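# Transfer the ball into arm2's gutter and rest it

## Task

Get the ball out of whichever gutter it starts in and into the gutter that belongs to arm2; at the end that gutter must be lying on its rest bar with the ball inside. Pouring from one gutter into another is allowed. The box must not be moved, raised, rotated or tilted beyond a tiny amount. The ball must never drop noticeably below the tabletop level while no arm is carrying it. A gutter only holds the ball when its open end is higher than the other end; if its handle points straight up, the ball escapes. Nothing may be knocked or placed outside the work area. Arm bases (metres, heading in degrees counter-clockwise from +x): arm1 at x=-1.71 y=-0.41 z=+0.88 heading +10; arm2 at x=+0.00 y=+0.14 z=+0.90 heading +100; arm3 at x=+1.71 y=+0.55 z=+0.90 heading -167. Finish by opening the grippers and pulling the arms away; the result only counts if it stays in place without any robot holding it.

## Robot and tools

Setup: three identical i2rt Big YAM arms named arm1, arm2 and arm3, each with six revolute joints, a two-finger gripper and a wrist camera. Fixed room cameras are cam_end_1, cam_end_2, cam_gap_1, cam_gap_2, cam_side and cam_top; the wrist cameras are arm1_cam_wrist, arm2_cam_wrist and arm3_cam_wrist. The hand reaches roughly 1.0 m from the joint1 axis when fully extended. A stray push may occasionally nudge loose objects.

Frames: one shared scene frame with its origin on the floor and +z up. The point called hand lies midway between the fingertips; its z axis runs along the fingers and the fingers close along its y axis. Hand poses are computed from the supplied URDF and each robot's actual base pose, which is never printed.

execute_actions: argument actions is a list holding one action or none. An action is an object keyed by arm name; under each arm put joints, an object of absolute joint targets (not offsets) keyed by joint name. Every arm named in the action starts at once and may finish at different moments. Names, units and ranges: joint1_rad -2.879 to 2.879 (rotates the whole arm about its base; positive is counter-clockwise seen from above; 0 points the arm along the base heading), joint2_rad 0 to 3.141 (shoulder; 0 has the upper arm pointing back and nearly horizontal, increasing raises it and then brings it forward), joint3_rad 0 to 3.019 (elbow; 0 folds the forearm onto the upper arm, increasing opens it), joint4_rad -1.692 to 1.57 (hand pitch; positive tips the fingers up), joint5_rad -1.57 to 1.57 (hand yaw; positive toward the arm's right), joint6_rad -2.094 to 2.094 (hand roll; positive is clockwise viewed from behind the hand), gripper_m 0 to 0.093 metres of fingertip separation. Completion tolerances are ±0.045, ±0.14, ±0.09, ±0.055, ±0.03, ±0.035 rad and ±0.003 m respectively. Any action ends after at most 15 s. Omitted joints or arms may keep driving toward earlier targets without joint_status saying so. An unknown key or out-of-range value rejects the entire call and nothing moves. Optional cameras lists which images to return (omitted, null or ["all"] means all; [] means none); the pictures line gives image order. An empty actions list just reports state and images.

wait: seconds from 0 to 10; issues no command and returns state and images. zoom_image: camera plus region [x0, y0, x1, y1] in pixels from the top-left corner, at most 504 by 504, only on a camera that returned a full image in the latest result. read_manual returns only licence text. finished_scene: pass the current scene number; it is final and reports success.

Result lines: joint_positions gives current joint values. joint_status tells how each commanded motion ended: off_target (stopped short, possibly still pushing), contact_stop or time_out (target dropped and joint holds where it stopped, though after time_out a joint may keep a target limited to 0.375, 0.375, 0.113, 0.225, 0.075 and 0.3 rad from its position for joints 1 to 6 and keep pushing). "joint command not followed", usually with a cause line, means a self- and arm-collision check blocked that arm's joint targets (gripper targets still run); such joints show not_followed and may be retried automatically on later actions. on_its_own lists uncommanded behaviour; "held at" is the target, not the position. Sending a joint its reported position relieves a push. Tiny target changes may not move a joint. If a reported stop occurs, later motion calls in that same reply are skipped. Joint torques are listed per arm joint but include offsets, scale, friction and noise. MOTOR HOT appears from 85 °C; at 100 °C an OVER-TEMPERATURE FAULT drops the arm and affected keys read limit_stop_at_motor_heat, after which you resend targets.

Cautions: the arms do not stop on contact and can press hard; sustained pressing overheats motors. Two arms squeezing each other ends the run; hard collisions may too, and the clearance check ignores fingers, gripper housings and wrist cameras and can react late. Joints move at differing speeds, so the hand can sweep wide between postures. Loads held up make joints sag. Arms keep moving independently if another stalls. The robot holds its last command while you deliberate, so long replies cost real time. Avoid drops, slips, slams and heavy pushes, keep the box still, never let the ball fall below the tabletop, keep the open end of a carrying gutter raised, and open and retract the grippers at the end.

Each tool is called after ">>>" in YAML: its name, and indented under it one key for each argument.

## Session

>>> execute_actions:
  actions: []

Scene clock: 0.00 s.
Joint torques (N m, as the arm reports them, + toward a larger angle): no reading
arm1.joint_positions: joint1_rad=+0.734 joint2_rad=+0.490 joint3_rad=+1.377 joint4_rad=-1.196 joint5_rad=+0.061 joint6_rad=-0.313 gripper_m=+0.095
arm1.joint_status: not commanded
arm1.hand: x=-1.5895 y=-0.2683 z=+1.4710 quat_wxyz=(-0.574, +0.448, -0.668, -0.153) (m; scene frame)
arm2.joint_positions: joint1_rad=-0.696 joint2_rad=+0.298 joint3_rad=+1.665 joint4_rad=-1.331 joint5_rad=+0.150 joint6_rad=+0.652 gripper_m=+0.095
arm2.joint_status: not commanded
arm2.hand: x=+0.0188 y=+0.1378 z=+1.5910 quat_wxyz=(-0.513, +0.091, -0.691, -0.501) (m; scene frame)
arm3.joint_positions: joint1_rad=-0.067 joint2_rad=+0.421 joint3_rad=+1.673 joint4_rad=-1.557 joint5_rad=-0.201 joint6_rad=+0.252 gripper_m=+0.094
arm3.joint_status: not commanded
arm3.hand: x=+1.6661 y=+0.5042 z=+1.5345 quat_wxyz=(-0.201, -0.804, -0.024, +0.559) (m; scene frame)
pictures: arm1_cam_wrist, arm2_cam_wrist, arm3_cam_wrist, cam_end_1, cam_end_2, cam_gap_1, cam_gap_2, cam_side, cam_top
Images, in order (width x height): arm1_cam_wrist 504x504, arm2_cam_wrist 504x504, arm3_cam_wrist 504x504, cam_end_1 896x504, cam_end_2 896x504, cam_gap_1 896x504, cam_gap_2 896x504, cam_side 896x504, cam_top 896x504.

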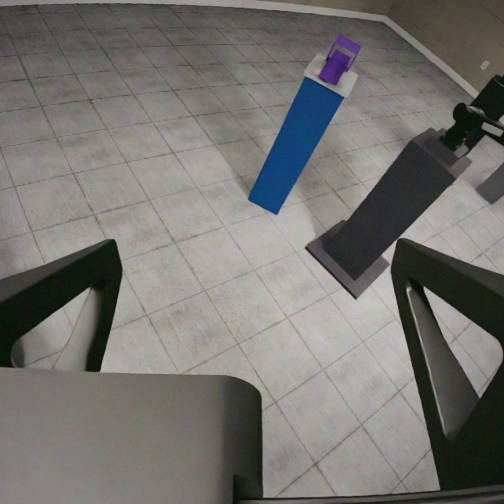

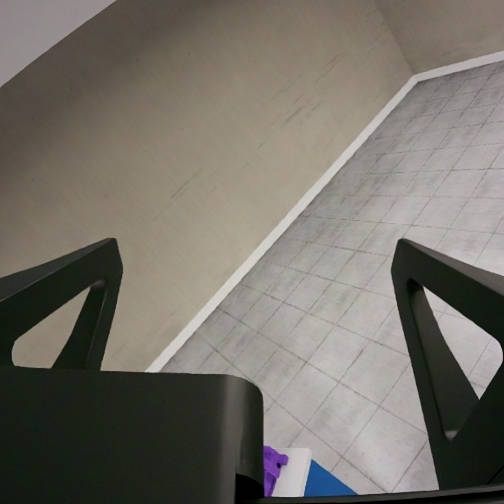

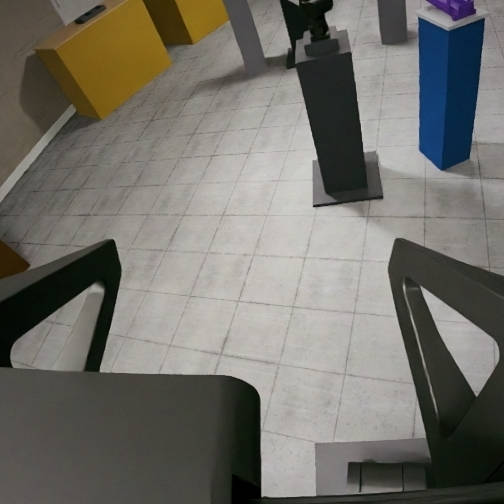

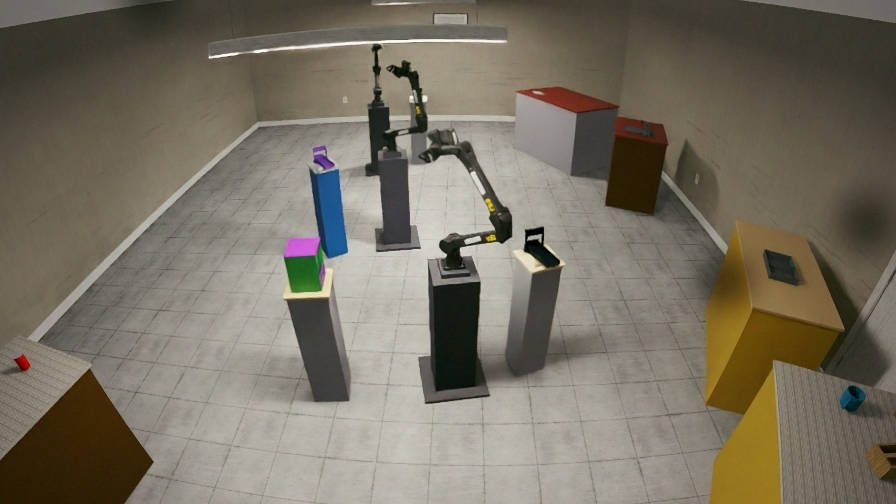

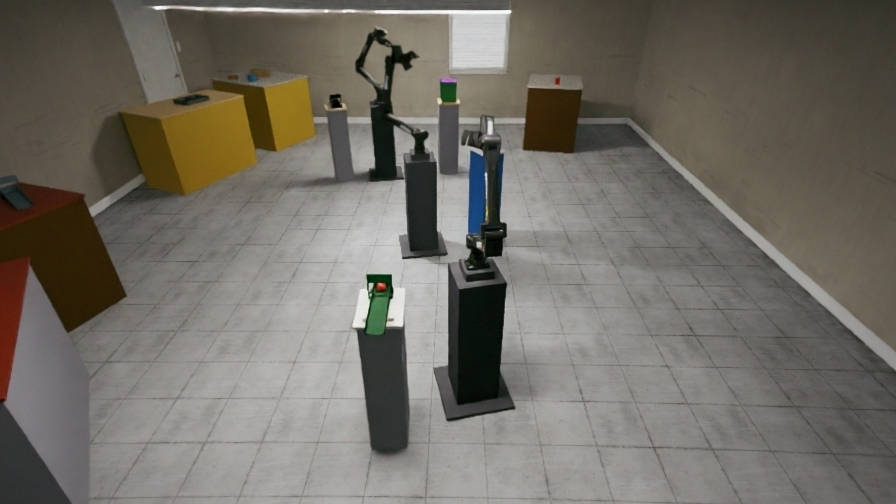

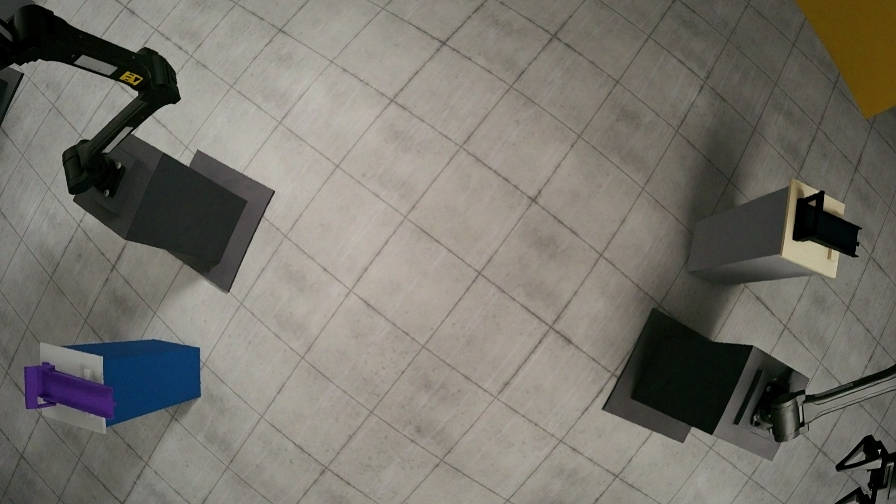

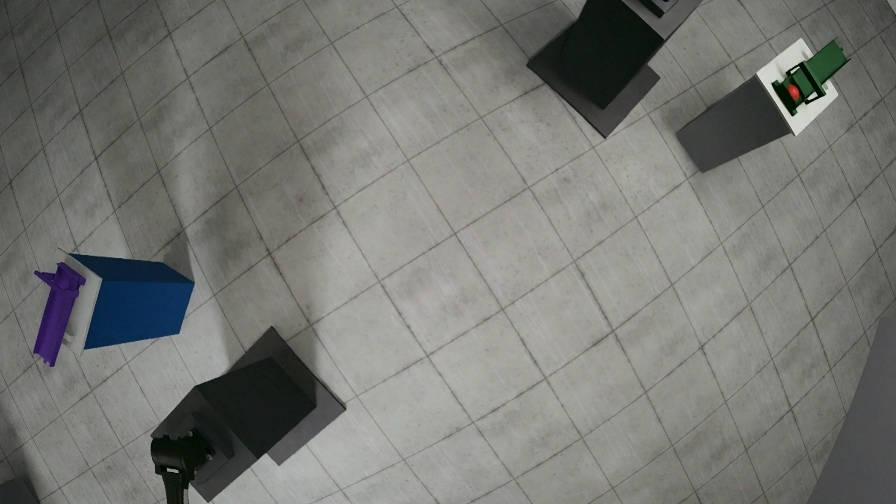

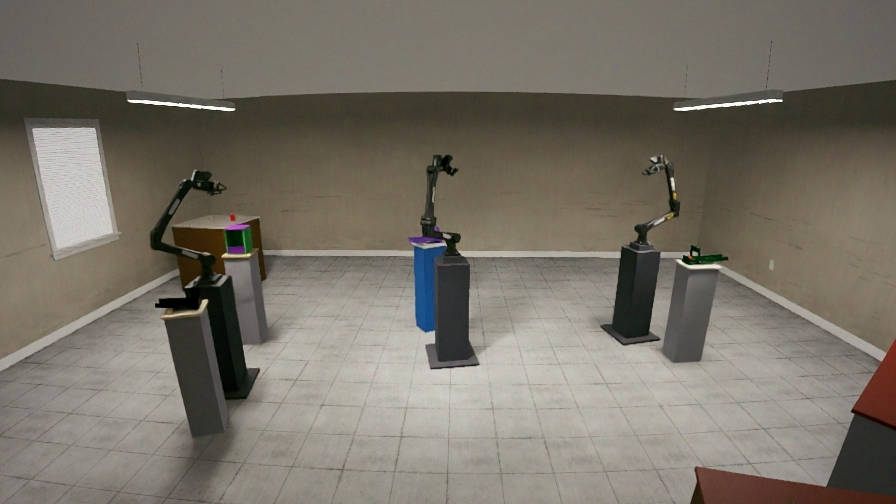

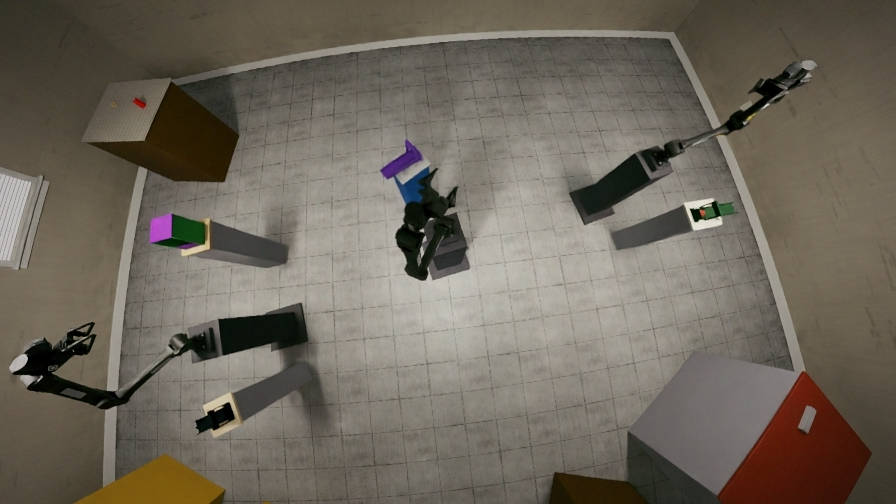

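>>> zoom_image:
  camera: "cam_end_2"
  region: [320, 255, 440, 345]

>>> zoom_image:
  camera: "cam_gap_2"
  region: [730, 20, 880, 150]

>>> zoom_image:
  camera: "cam_gap_2"
  region: [10, 230, 150, 390]

>>> zoom_image:
  camera: "cam_side"
  region: [650, 220, 750, 290]

>>> zoom_image:
  camera: "cam_end_1"
  region: [280, 130, 380, 200]

>>> zoom_image:
  camera: "cam_gap_1"
  region: [10, 320, 150, 440]

Region (320, 255, 440, 345) of cam_end_2's 896x504 image, scaled by 4.200, with more detail than that image has; it fills the top 378 rows of this view, and the rest is white.

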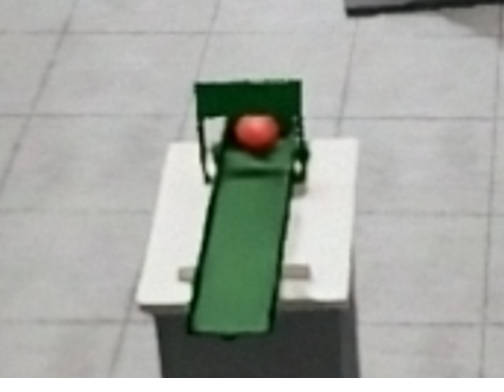

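Region (730, 20, 880, 150) of cam_gap_2's 896x504 image, scaled by 3.360, with more detail than that image has; it fills the top 437 rows of this view, and the rest is white.

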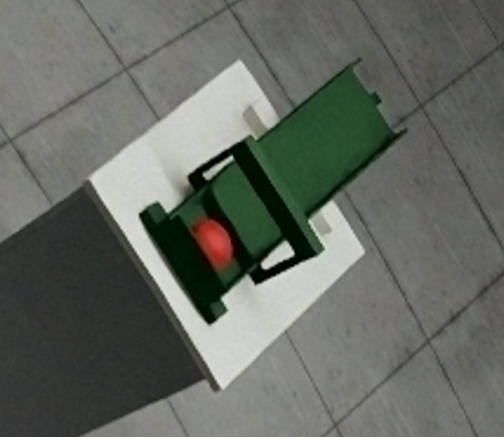

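Region (10, 230, 150, 390) of cam_gap_2's 896x504 image, scaled by 3.150, with more detail than that image has; it fills the left 441 columns of this view, and the rest is white.

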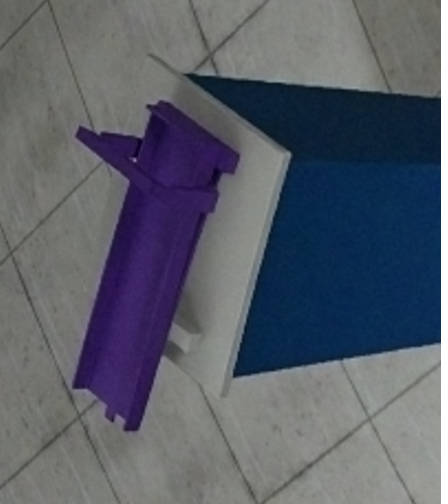

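Region (650, 220, 750, 290) of cam_side's 896x504 image, scaled by 5.040, with more detail than that image has; it fills the top 353 rows of this view, and the rest is white.

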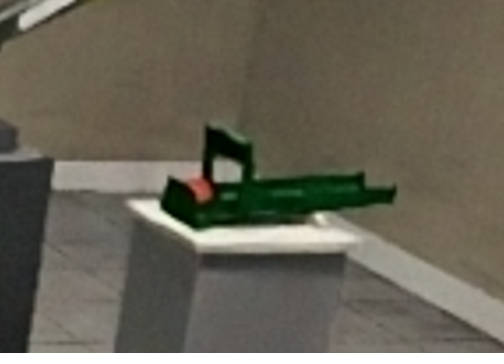

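Region (280, 130, 380, 200) of cam_end_1's 896x504 image, scaled by 5.040, with more detail than that image has; it fills the top 353 rows of this view, and the rest is white.

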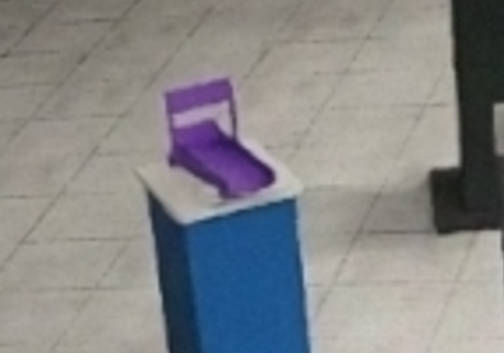

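Region (10, 320, 150, 440) of cam_gap_1's 896x504 image, scaled by 3.600, with more detail than that image has; it fills the top 432 rows of this view, and the rest is white.

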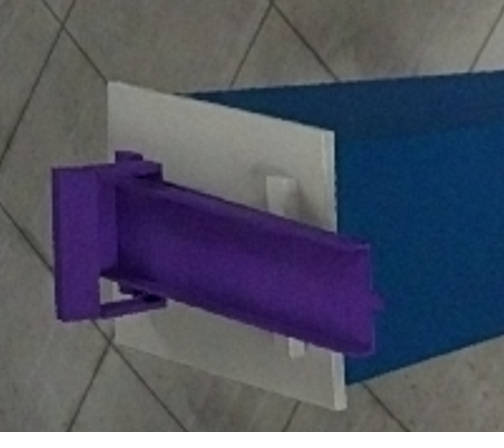

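>>> execute_actions:
  actions:
    - {"arm3":{"joints":{"joint1_rad":1.94,"joint2_rad":1.6,"joint3_rad":2.0,"joint4_rad":-1.65,"joint5_rad":0,"joint6_rad":0}},"arm2":{"joints":{"joint1_rad":0.37,"joint2_rad":1.5,"joint3_rad":1.9,"joint4_rad":-1.65,"joint5_rad":0,"joint6_rad":0}}}
  cameras: ["arm2_cam_wrist","arm3_cam_wrist","cam_top"]

Scene clock: 31.43 s.
Joint torques (N m, as the arm reports them, + toward a larger angle): arm1=[0.47 4.35 9.53 2.47 0.05 0.1 ] | arm2=[ -0.15 -15.65  10.69   0.25  -0.16  -0.13] | arm3=[ -0.63 -11.07  14.9    0.44  -0.06  -0.09]
arm1.joint_positions: joint1_rad=+0.734 joint2_rad=+0.490 joint3_rad=+1.377 joint4_rad=-1.196 joint5_rad=+0.061 joint6_rad=-0.313 gripper_m=+0.095
arm1.joint_status: not commanded
arm1.hand: x=-1.5895 y=-0.2683 z=+1.4710 quat_wxyz=(-0.574, +0.448, -0.668, -0.153) (m; scene frame)
arm2.joint_positions: joint1_rad=+0.379 joint2_rad=+1.520 joint3_rad=+1.878 joint4_rad=-1.641 joint5_rad=+0.000 joint6_rad=+0.007 gripper_m=+0.095
arm2.joint_status: all done
arm2.hand: x=-0.2667 y=+0.5677 z=+1.3037 quat_wxyz=(-0.064, +0.865, -0.483, -0.119) (m; scene frame)
arm3.joint_positions: joint1_rad=+1.942 joint2_rad=+1.596 joint3_rad=+1.962 joint4_rad=-1.640 joint5_rad=-0.001 joint6_rad=+0.005 gripper_m=+0.094
arm3.joint_status: all done
arm3.hand: x=+2.0139 y=+0.1117 z=+1.3065 quat_wxyz=(-0.131, -0.462, -0.874, +0.068) (m; scene frame)
pictures: arm2_cam_wrist, arm3_cam_wrist, cam_top
Images, in order (width x height): arm2_cam_wrist 504x504, arm3_cam_wrist 504x504, cam_top 896x504.

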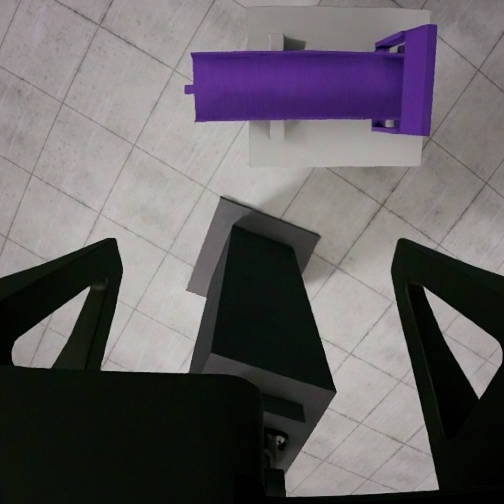

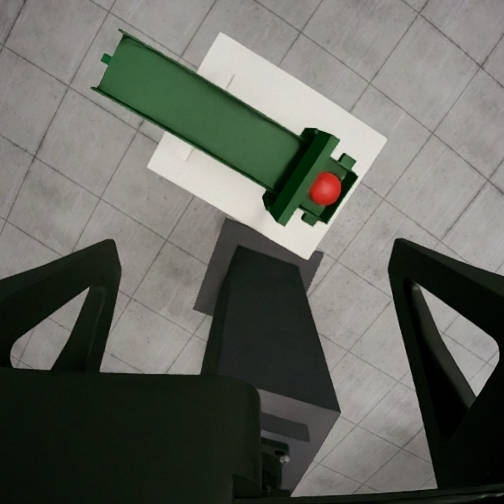

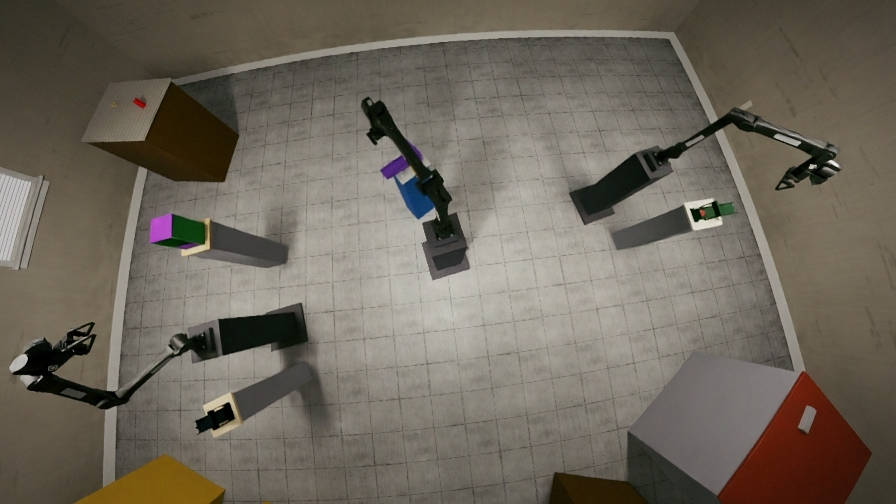

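>>> execute_actions:
  actions:
    - {"arm3":{"joints":{"joint1_rad":1.846,"joint2_rad":1.683,"joint3_rad":1.755,"joint4_rad":-1.642,"joint5_rad":0,"joint6_rad":0.47}},"arm2":{"joints":{"joint1_rad":0.11,"joint2_rad":1.943,"joint3_rad":2.105,"joint4_rad":-1.685,"joint5_rad":0,"joint6_rad":-0.27}}}
  cameras: ["arm2_cam_wrist","arm3_cam_wrist","cam_side","cam_end_2"]

Scene clock: 64.07 s.
Joint torques (N m, as the arm reports them, + toward a larger angle): arm1=[0.45 4.34 9.53 2.48 0.05 0.1 ] | arm2=[  1.36 -23.38  11.58  -0.12  -0.18  -0.16] | arm3=[  0.21 -14.64  12.58   0.23  -0.01   0.05]
arm1.joint_positions: joint1_rad=+0.734 joint2_rad=+0.490 joint3_rad=+1.377 joint4_rad=-1.196 joint5_rad=+0.061 joint6_rad=-0.313 gripper_m=+0.095
arm1.joint_status: not commanded
arm1.hand: x=-1.5895 y=-0.2683 z=+1.4710 quat_wxyz=(-0.574, +0.448, -0.668, -0.153) (m; scene frame)
arm2.joint_positions: joint1_rad=+0.106 joint2_rad=+1.969 joint3_rad=+2.073 joint4_rad=-1.681 joint5_rad=+0.000 joint6_rad=-0.262 gripper_m=+0.095
arm2.joint_status: all done
arm2.hand: x=-0.1734 y=+0.7278 z=+1.1388 quat_wxyz=(+0.007, +0.872, -0.489, +0.009) (m; scene frame)
arm3.joint_positions: joint1_rad=+1.837 joint2_rad=+1.704 joint3_rad=+1.739 joint4_rad=-1.640 joint5_rad=-0.001 joint6_rad=+0.462 gripper_m=+0.094
arm3.joint_status: all done
arm3.hand: x=+1.9596 y=+0.0961 z=+1.1621 quat_wxyz=(+0.016, -0.694, -0.720, -0.006) (m; scene frame)
pictures: arm2_cam_wrist, arm3_cam_wrist, cam_end_2, cam_side
Images, in order (width x height): arm2_cam_wrist 504x504, arm3_cam_wrist 504x504, cam_end_2 896x504, cam_side 896x504.

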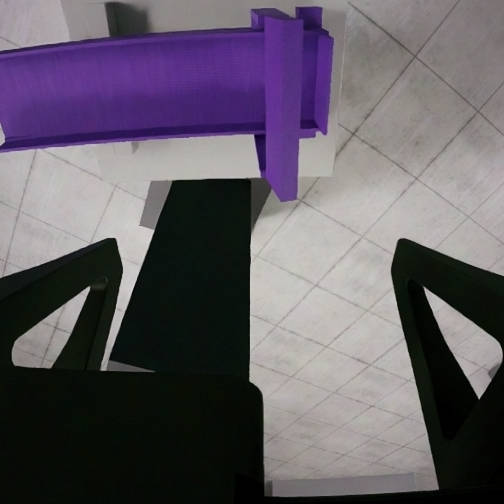

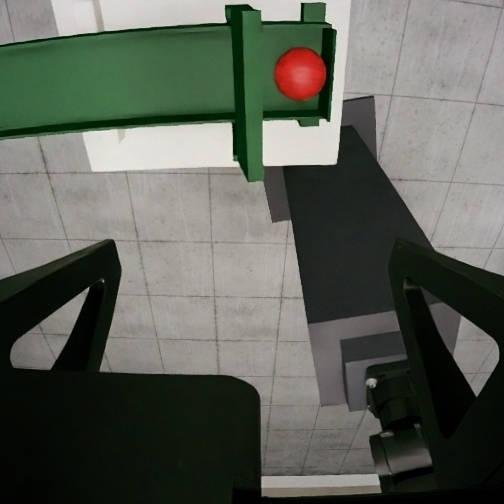

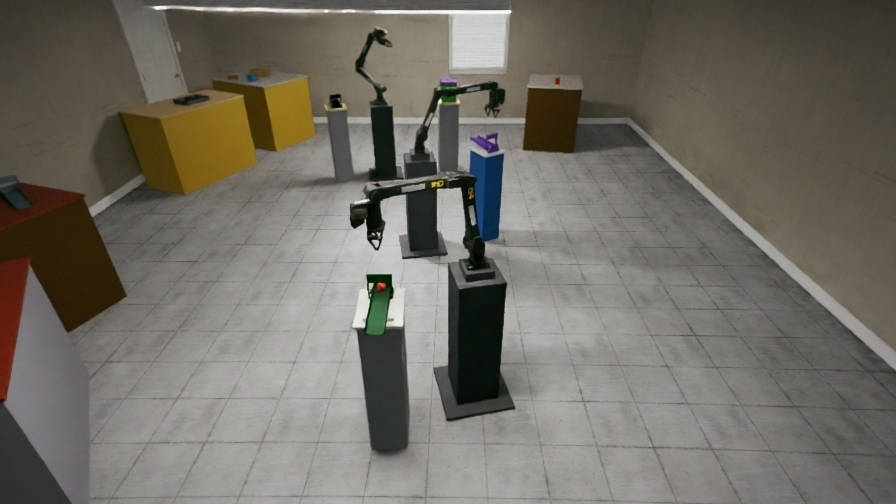

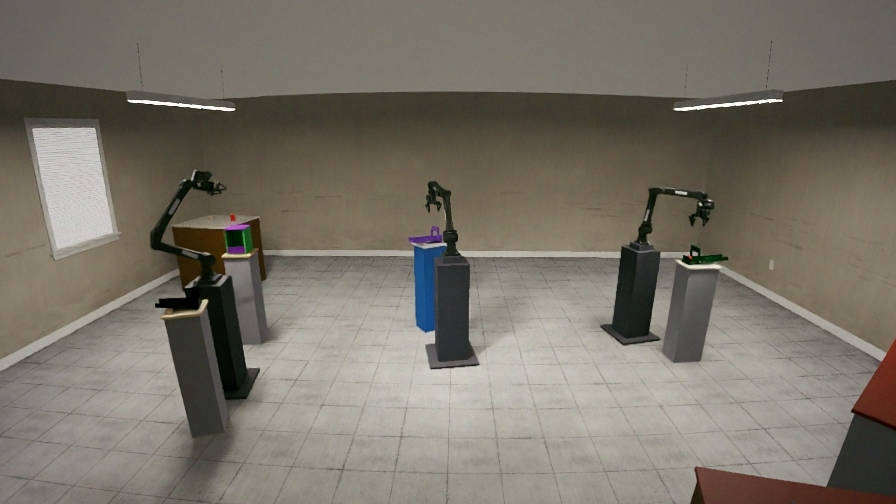

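>>> zoom_image:
  camera: "cam_side"
  region: [660, 180, 750, 280]

>>> zoom_image:
  camera: "cam_end_2"
  region: [330, 190, 430, 340]

>>> zoom_image:
  camera: "cam_side"
  region: [390, 170, 480, 270]

Region (660, 180, 750, 280) of cam_side's 896x504 image, scaled by 5.040, with more detail than that image has; it fills the left 454 columns of this view, and the rest is white.

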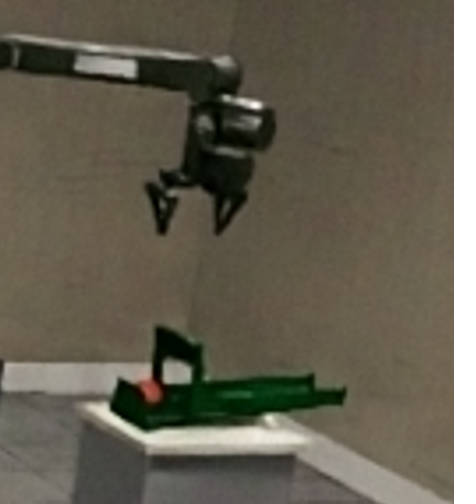

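Region (330, 190, 430, 340) of cam_end_2's 896x504 image, scaled by 3.360, with more detail than that image has.

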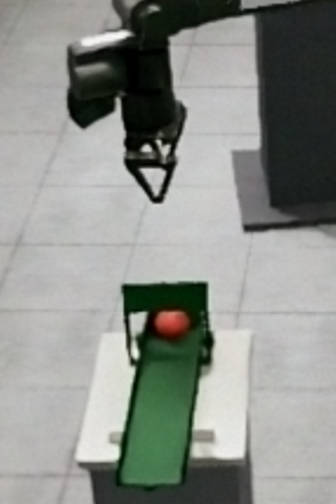

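Region (390, 170, 480, 270) of cam_side's 896x504 image, scaled by 5.040, with more detail than that image has; it fills the left 454 columns of this view, and the rest is white.

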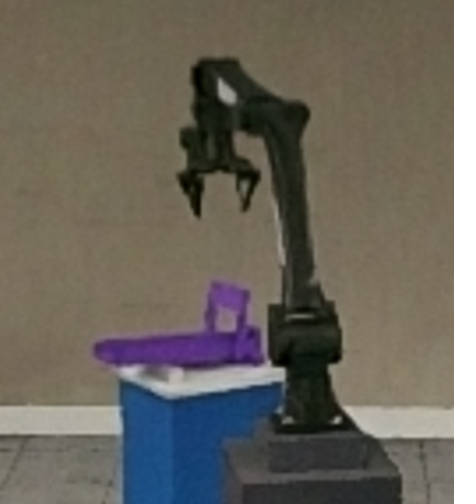

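>>> execute_actions:
  actions:
    - {"arm3":{"joints":{"joint1_rad":1.812,"joint2_rad":1.68,"joint3_rad":1.445,"joint4_rad":-1.257,"joint5_rad":-0.09,"joint6_rad":0.47}},"arm2":{"joints":{"joint1_rad":0.052,"joint2_rad":1.99,"joint3_rad":1.91,"joint4_rad":-1.471,"joint5_rad":-0.1,"joint6_rad":-0.27}}}
  cameras: ["arm2_cam_wrist","arm3_cam_wrist","cam_side","cam_end_2"]

>>> zoom_image:
  camera: "cam_side"
  region: [660, 180, 750, 280]

>>> zoom_image:
  camera: "cam_side"
  region: [390, 170, 480, 270]

Scene clock: 88.83 s.
Joint torques (N m, as the arm reports them, + toward a larger angle): arm1=[0.47 4.35 9.54 2.47 0.05 0.1 ] | arm2=[  0.98 -21.13   8.82   0.51  -0.41  -0.14] | arm3=[ -1.26 -12.32  11.47   0.87  -0.26   0.04]
arm1.joint_positions: joint1_rad=+0.734 joint2_rad=+0.490 joint3_rad=+1.377 joint4_rad=-1.196 joint5_rad=+0.061 joint6_rad=-0.313 gripper_m=+0.095
arm1.joint_status: not commanded
arm1.hand: x=-1.5895 y=-0.2683 z=+1.4710 quat_wxyz=(-0.574, +0.448, -0.668, -0.153) (m; scene frame)
arm2.joint_positions: joint1_rad=+0.048 joint2_rad=+1.989 joint3_rad=+1.911 joint4_rad=-1.483 joint5_rad=-0.097 joint6_rad=-0.263 gripper_m=+0.095
arm2.joint_status: all done
arm2.hand: x=-0.1578 y=+0.7430 z=+1.0657 quat_wxyz=(+0.035, +0.857, -0.513, -0.032) (m; scene frame)
arm3.joint_positions: joint1_rad=+1.821 joint2_rad=+1.685 joint3_rad=+1.438 joint4_rad=-1.269 joint5_rad=-0.085 joint6_rad=+0.462 gripper_m=+0.094
arm3.joint_status: all done
arm3.hand: x=+1.9668 y=+0.0958 z=+1.0582 quat_wxyz=(-0.039, -0.698, -0.714, -0.032) (m; scene frame)
pictures: arm2_cam_wrist, arm3_cam_wrist, cam_end_2, cam_side
Images, in order (width x height): arm2_cam_wrist 504x504, arm3_cam_wrist 504x504, cam_end_2 896x504, cam_side 896x504.

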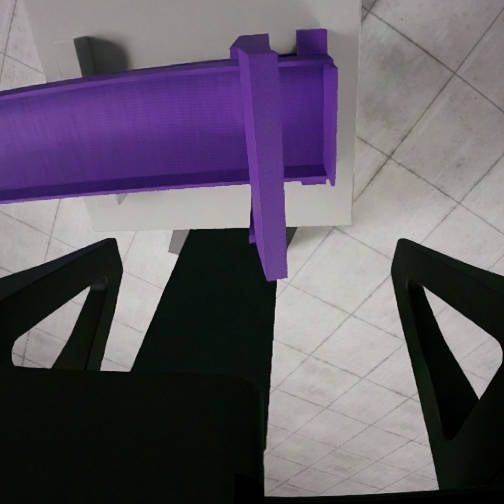

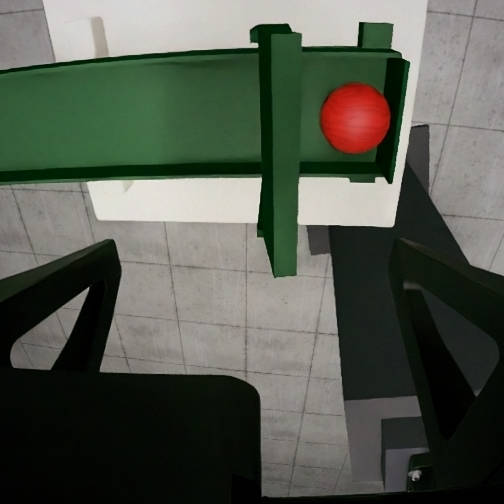

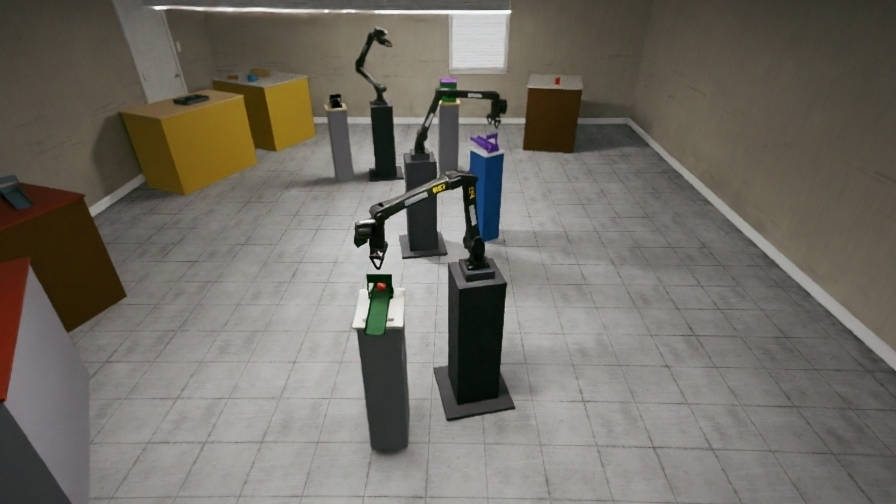

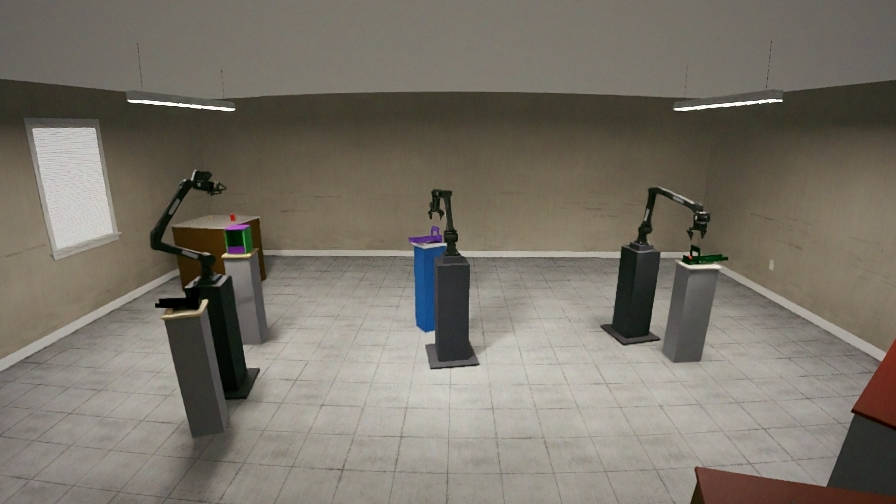

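Region (660, 180, 750, 280) of cam_side's 896x504 image, scaled by 5.040, with more detail than that image has; it fills the left 454 columns of this view, and the rest is white.

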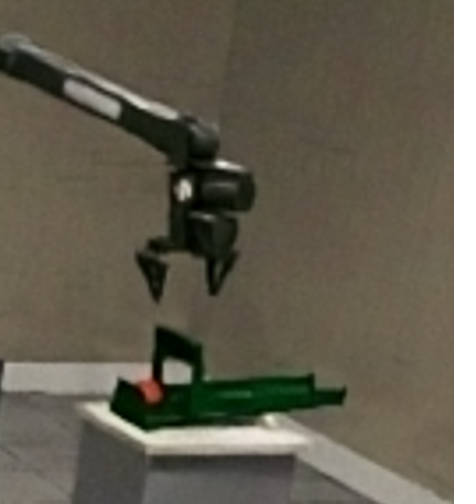

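Region (390, 170, 480, 270) of cam_side's 896x504 image, scaled by 5.040, with more detail than that image has; it fills the left 454 columns of this view, and the rest is white.

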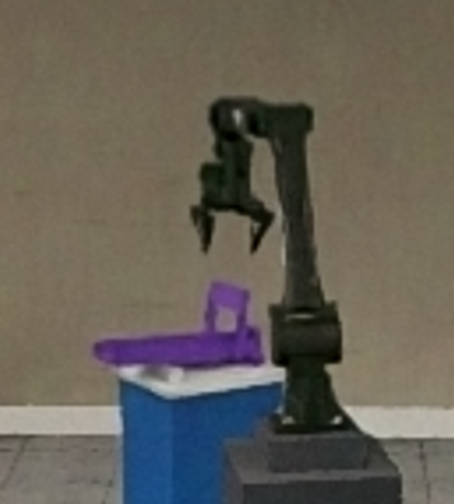

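>>> execute_actions:
  actions:
    - {"arm3":{"joints":{"joint1_rad":1.793,"joint2_rad":1.76,"joint3_rad":1.318,"joint4_rad":-1.06,"joint5_rad":-0.095}},"arm2":{"joints":{"joint1_rad":0.027,"joint2_rad":2.049,"joint3_rad":1.749,"joint4_rad":-1.285,"joint5_rad":-0.105}}}
  cameras: ["arm2_cam_wrist","arm3_cam_wrist","cam_side"]

>>> zoom_image:
  camera: "cam_side"
  region: [660, 180, 750, 280]

>>> zoom_image:
  camera: "cam_side"
  region: [390, 170, 480, 270]

Scene clock: 102.80 s.
Joint torques (N m, as the arm reports them, + toward a larger angle): arm1=[0.46 4.34 9.53 2.47 0.05 0.1 ] | arm2=[ -0.12 -22.28   8.74   0.42  -0.4   -0.15] | arm3=[ -1.22 -13.55  11.1    0.8   -0.24   0.04]
arm1.joint_positions: joint1_rad=+0.734 joint2_rad=+0.490 joint3_rad=+1.377 joint4_rad=-1.196 joint5_rad=+0.061 joint6_rad=-0.313 gripper_m=+0.095
arm1.joint_status: not commanded
arm1.hand: x=-1.5895 y=-0.2683 z=+1.4710 quat_wxyz=(-0.574, +0.448, -0.668, -0.153) (m; scene frame)
arm2.joint_positions: joint1_rad=+0.034 joint2_rad=+2.057 joint3_rad=+1.746 joint4_rad=-1.296 joint5_rad=-0.102 joint6_rad=-0.263 gripper_m=+0.095
arm2.joint_status: all done
arm2.hand: x=-0.1477 y=+0.7364 z=+0.9636 quat_wxyz=(+0.053, +0.852, -0.520, -0.018) (m; scene frame)
arm3.joint_positions: joint1_rad=+1.800 joint2_rad=+1.770 joint3_rad=+1.307 joint4_rad=-1.072 joint5_rad=-0.091 joint6_rad=+0.462 gripper_m=+0.094
arm3.joint_status: all done
arm3.hand: x=+1.9572 y=+0.0930 z=+0.9703 quat_wxyz=(-0.032, -0.706, -0.706, -0.037) (m; scene frame)
pictures: arm2_cam_wrist, arm3_cam_wrist, cam_side
Images, in order (width x height): arm2_cam_wrist 504x504, arm3_cam_wrist 504x504, cam_side 896x504.

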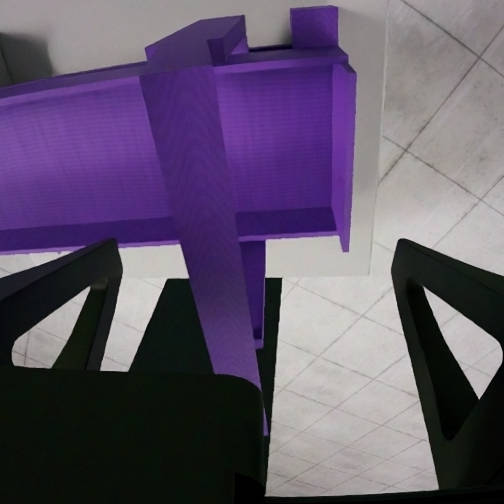

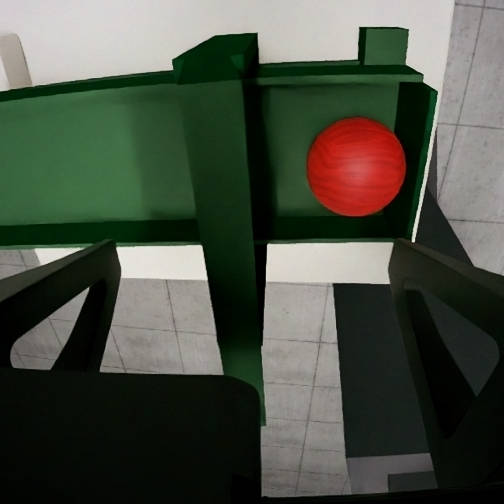

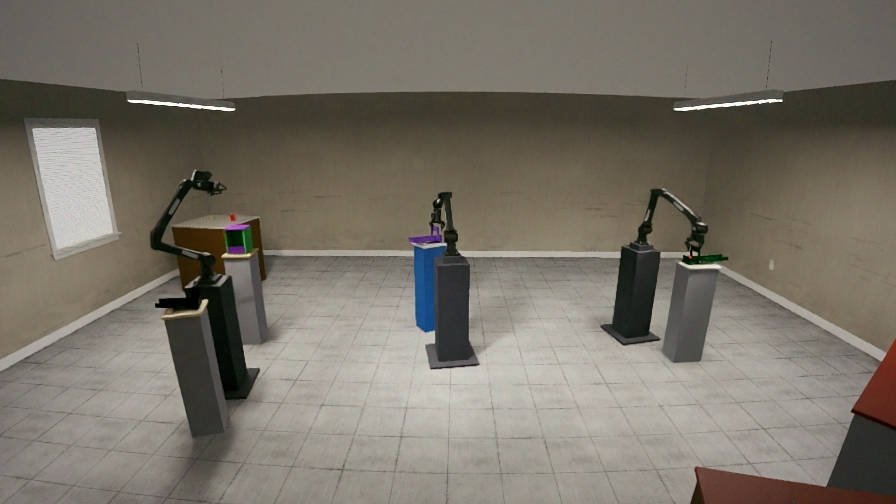

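Region (660, 180, 750, 280) of cam_side's 896x504 image, scaled by 5.040, with more detail than that image has; it fills the left 454 columns of this view, and the rest is white.

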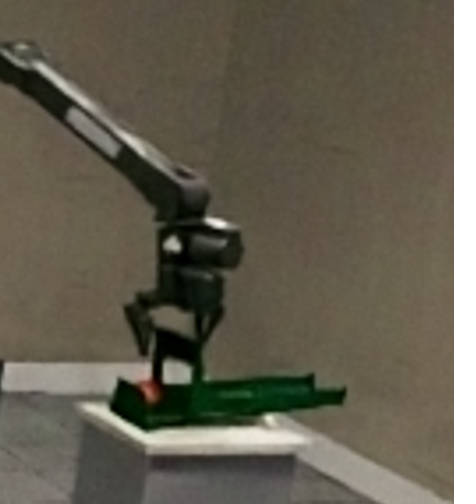

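Region (390, 170, 480, 270) of cam_side's 896x504 image, scaled by 5.040, with more detail than that image has; it fills the left 454 columns of this view, and the rest is white.

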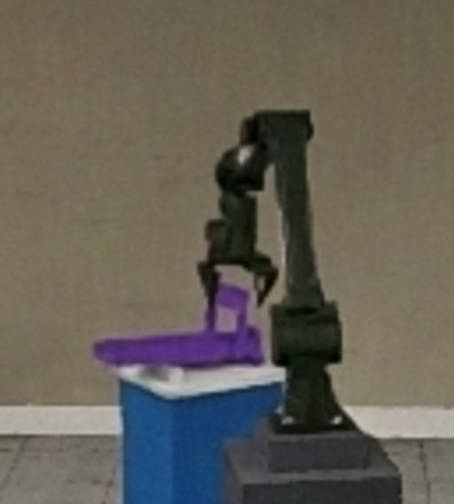

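>>> execute_actions:
  actions:
    - {"arm3":{"joints":{"gripper_m":0.0}},"arm2":{"joints":{"gripper_m":0.0}}}
  cameras: ["arm2_cam_wrist","arm3_cam_wrist","cam_side"]

>>> zoom_image:
  camera: "cam_side"
  region: [660, 180, 750, 280]

>>> zoom_image:
  camera: "cam_side"
  region: [390, 170, 480, 270]

Scene clock: 108.30 s.
Joint torques (N m, as the arm reports them, + toward a larger angle): arm1=[0.45 4.32 9.53 2.48 0.05 0.1 ] | arm2=[  0.02 -20.93   8.83   0.54   0.75  -0.04] | arm3=[ -1.15 -12.63  11.21   0.59   0.43   0.1 ]
arm1.joint_positions: joint1_rad=+0.734 joint2_rad=+0.490 joint3_rad=+1.377 joint4_rad=-1.196 joint5_rad=+0.061 joint6_rad=-0.313 gripper_m=+0.095
arm1.joint_status: not commanded
arm1.hand: x=-1.5895 y=-0.2683 z=+1.4710 quat_wxyz=(-0.574, +0.448, -0.668, -0.153) (m; scene frame)
arm2.joint_positions: joint1_rad=+0.031 joint2_rad=+2.044 joint3_rad=+1.746 joint4_rad=-1.298 joint5_rad=-0.126 joint6_rad=-0.275 gripper_m=+0.012
arm2.joint_status: gripper_m off_target (ended at +0.012, target +0.000)
arm2.hand: x=-0.1502 y=+0.7362 z=+0.9717 quat_wxyz=(+0.057, +0.854, -0.516, -0.031) (m; scene frame)
arm3.joint_positions: joint1_rad=+1.799 joint2_rad=+1.758 joint3_rad=+1.307 joint4_rad=-1.064 joint5_rad=-0.112 joint6_rad=+0.458 gripper_m=+0.011
arm3.joint_status: gripper_m off_target (ended at +0.011, target +0.000)
arm3.hand: x=+1.9609 y=+0.0921 z=+0.9768 quat_wxyz=(-0.044, -0.704, -0.708, -0.044) (m; scene frame)
pictures: arm2_cam_wrist, arm3_cam_wrist, cam_side
Images, in order (width x height): arm2_cam_wrist 504x504, arm3_cam_wrist 504x504, cam_side 896x504.

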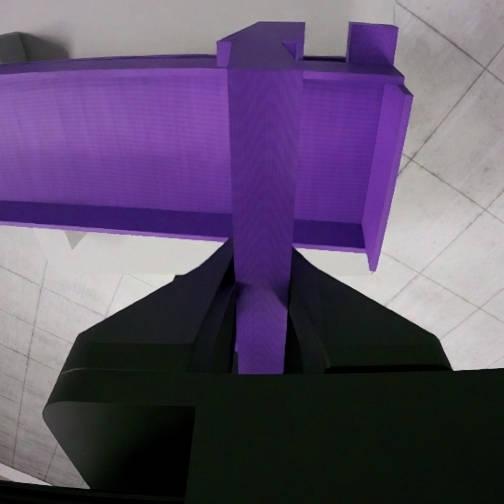

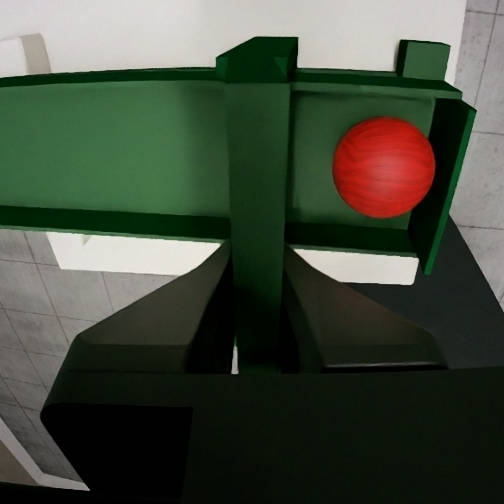

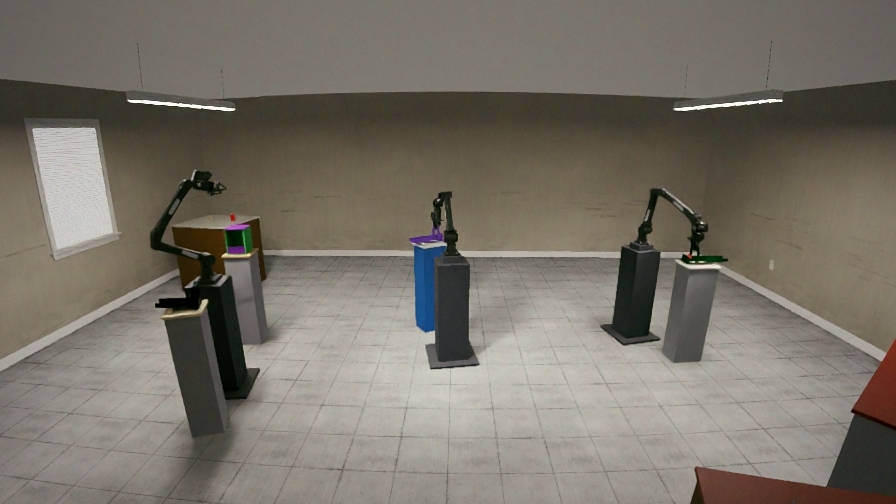

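Region (660, 180, 750, 280) of cam_side's 896x504 image, scaled by 5.040, with more detail than that image has; it fills the left 454 columns of this view, and the rest is white.

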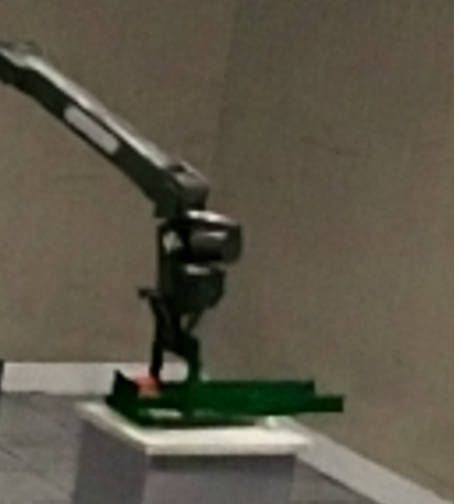

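Region (390, 170, 480, 270) of cam_side's 896x504 image, scaled by 5.040, with more detail than that image has; it fills the left 454 columns of this view, and the rest is white.

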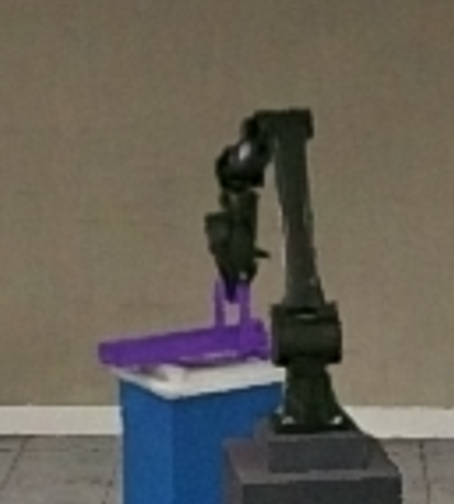

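>>> execute_actions:
  actions:
    - {"arm3":{"joints":{"joint1_rad":1.762,"joint2_rad":1.70,"joint3_rad":1.31,"joint4_rad":-1.04,"joint5_rad":-0.21,"joint6_rad":0.43}},"arm2":{"joints":{"joint1_rad":-0.003,"joint2_rad":2.045,"joint3_rad":1.83,"joint4_rad":-1.395,"joint5_rad":-0.228,"joint6_rad":-0.30}}}
  cameras: ["arm3_cam_wrist","cam_side"]

>>> zoom_image:
  camera: "cam_side"
  region: [660, 180, 750, 280]

>>> zoom_image:
  camera: "cam_side"
  region: [390, 170, 480, 270]

Scene clock: 124.67 s.
Joint torques (N m, as the arm reports them, + toward a larger angle): arm1=[0.48 4.34 9.54 2.47 0.05 0.1 ] | arm2=[  0.33 -20.71  14.2   -0.6   -0.67  -0.15] | arm3=[ -1.42 -15.15  11.1    0.97  -0.46  -0.14]
arm1.joint_positions: joint1_rad=+0.734 joint2_rad=+0.490 joint3_rad=+1.377 joint4_rad=-1.196 joint5_rad=+0.061 joint6_rad=-0.313 gripper_m=+0.095
arm1.joint_status: not commanded
arm1.hand: x=-1.5895 y=-0.2683 z=+1.4710 quat_wxyz=(-0.574, +0.448, -0.668, -0.153) (m; scene frame)
arm2.joint_positions: joint1_rad=-0.001 joint2_rad=+2.044 joint3_rad=+1.761 joint4_rad=-1.383 joint5_rad=-0.221 joint6_rad=-0.291 gripper_m=+0.012
arm2.joint_status: all done
arm2.hand: x=-0.1445 y=+0.7230 z=+0.9812 quat_wxyz=(+0.113, +0.843, -0.524, -0.044) (m; scene frame)
arm3.joint_positions: joint1_rad=+1.767 joint2_rad=+1.746 joint3_rad=+1.301 joint4_rad=-1.055 joint5_rad=-0.201 joint6_rad=+0.439 gripper_m=+0.011
arm3.joint_status: all done
arm3.hand: x=+1.9602 y=+0.0906 z=+0.9830 quat_wxyz=(-0.068, -0.704, -0.702, -0.082) (m; scene frame)
pictures: arm3_cam_wrist, cam_side
Images, in order (width x height): arm3_cam_wrist 504x504, cam_side 896x504.

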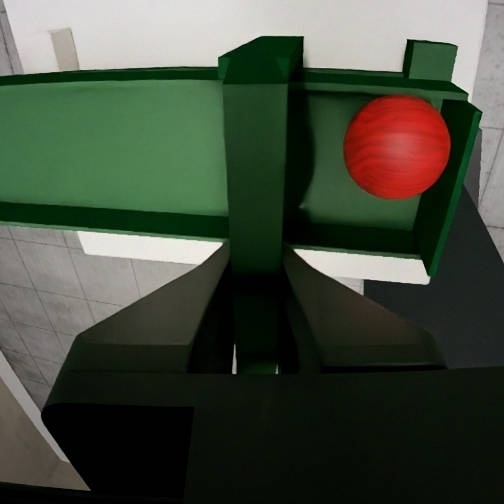

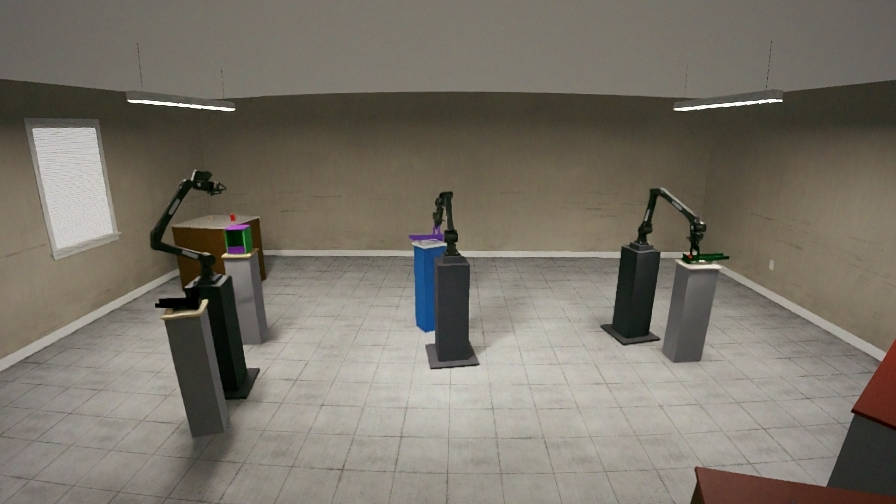

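Region (660, 180, 750, 280) of cam_side's 896x504 image, scaled by 5.040, with more detail than that image has; it fills the left 454 columns of this view, and the rest is white.

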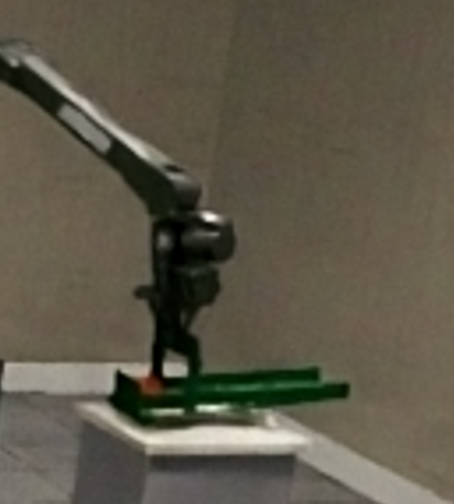

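Region (390, 170, 480, 270) of cam_side's 896x504 image, scaled by 5.040, with more detail than that image has; it fills the left 454 columns of this view, and the rest is white.

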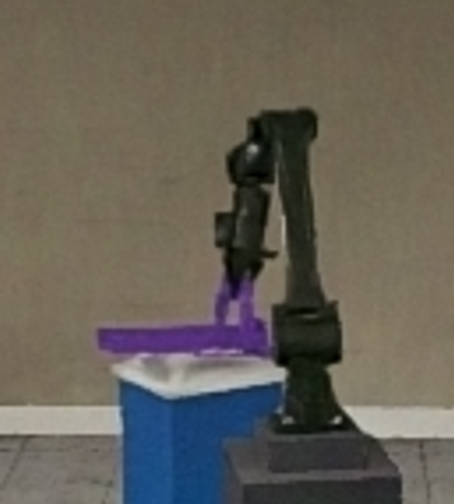

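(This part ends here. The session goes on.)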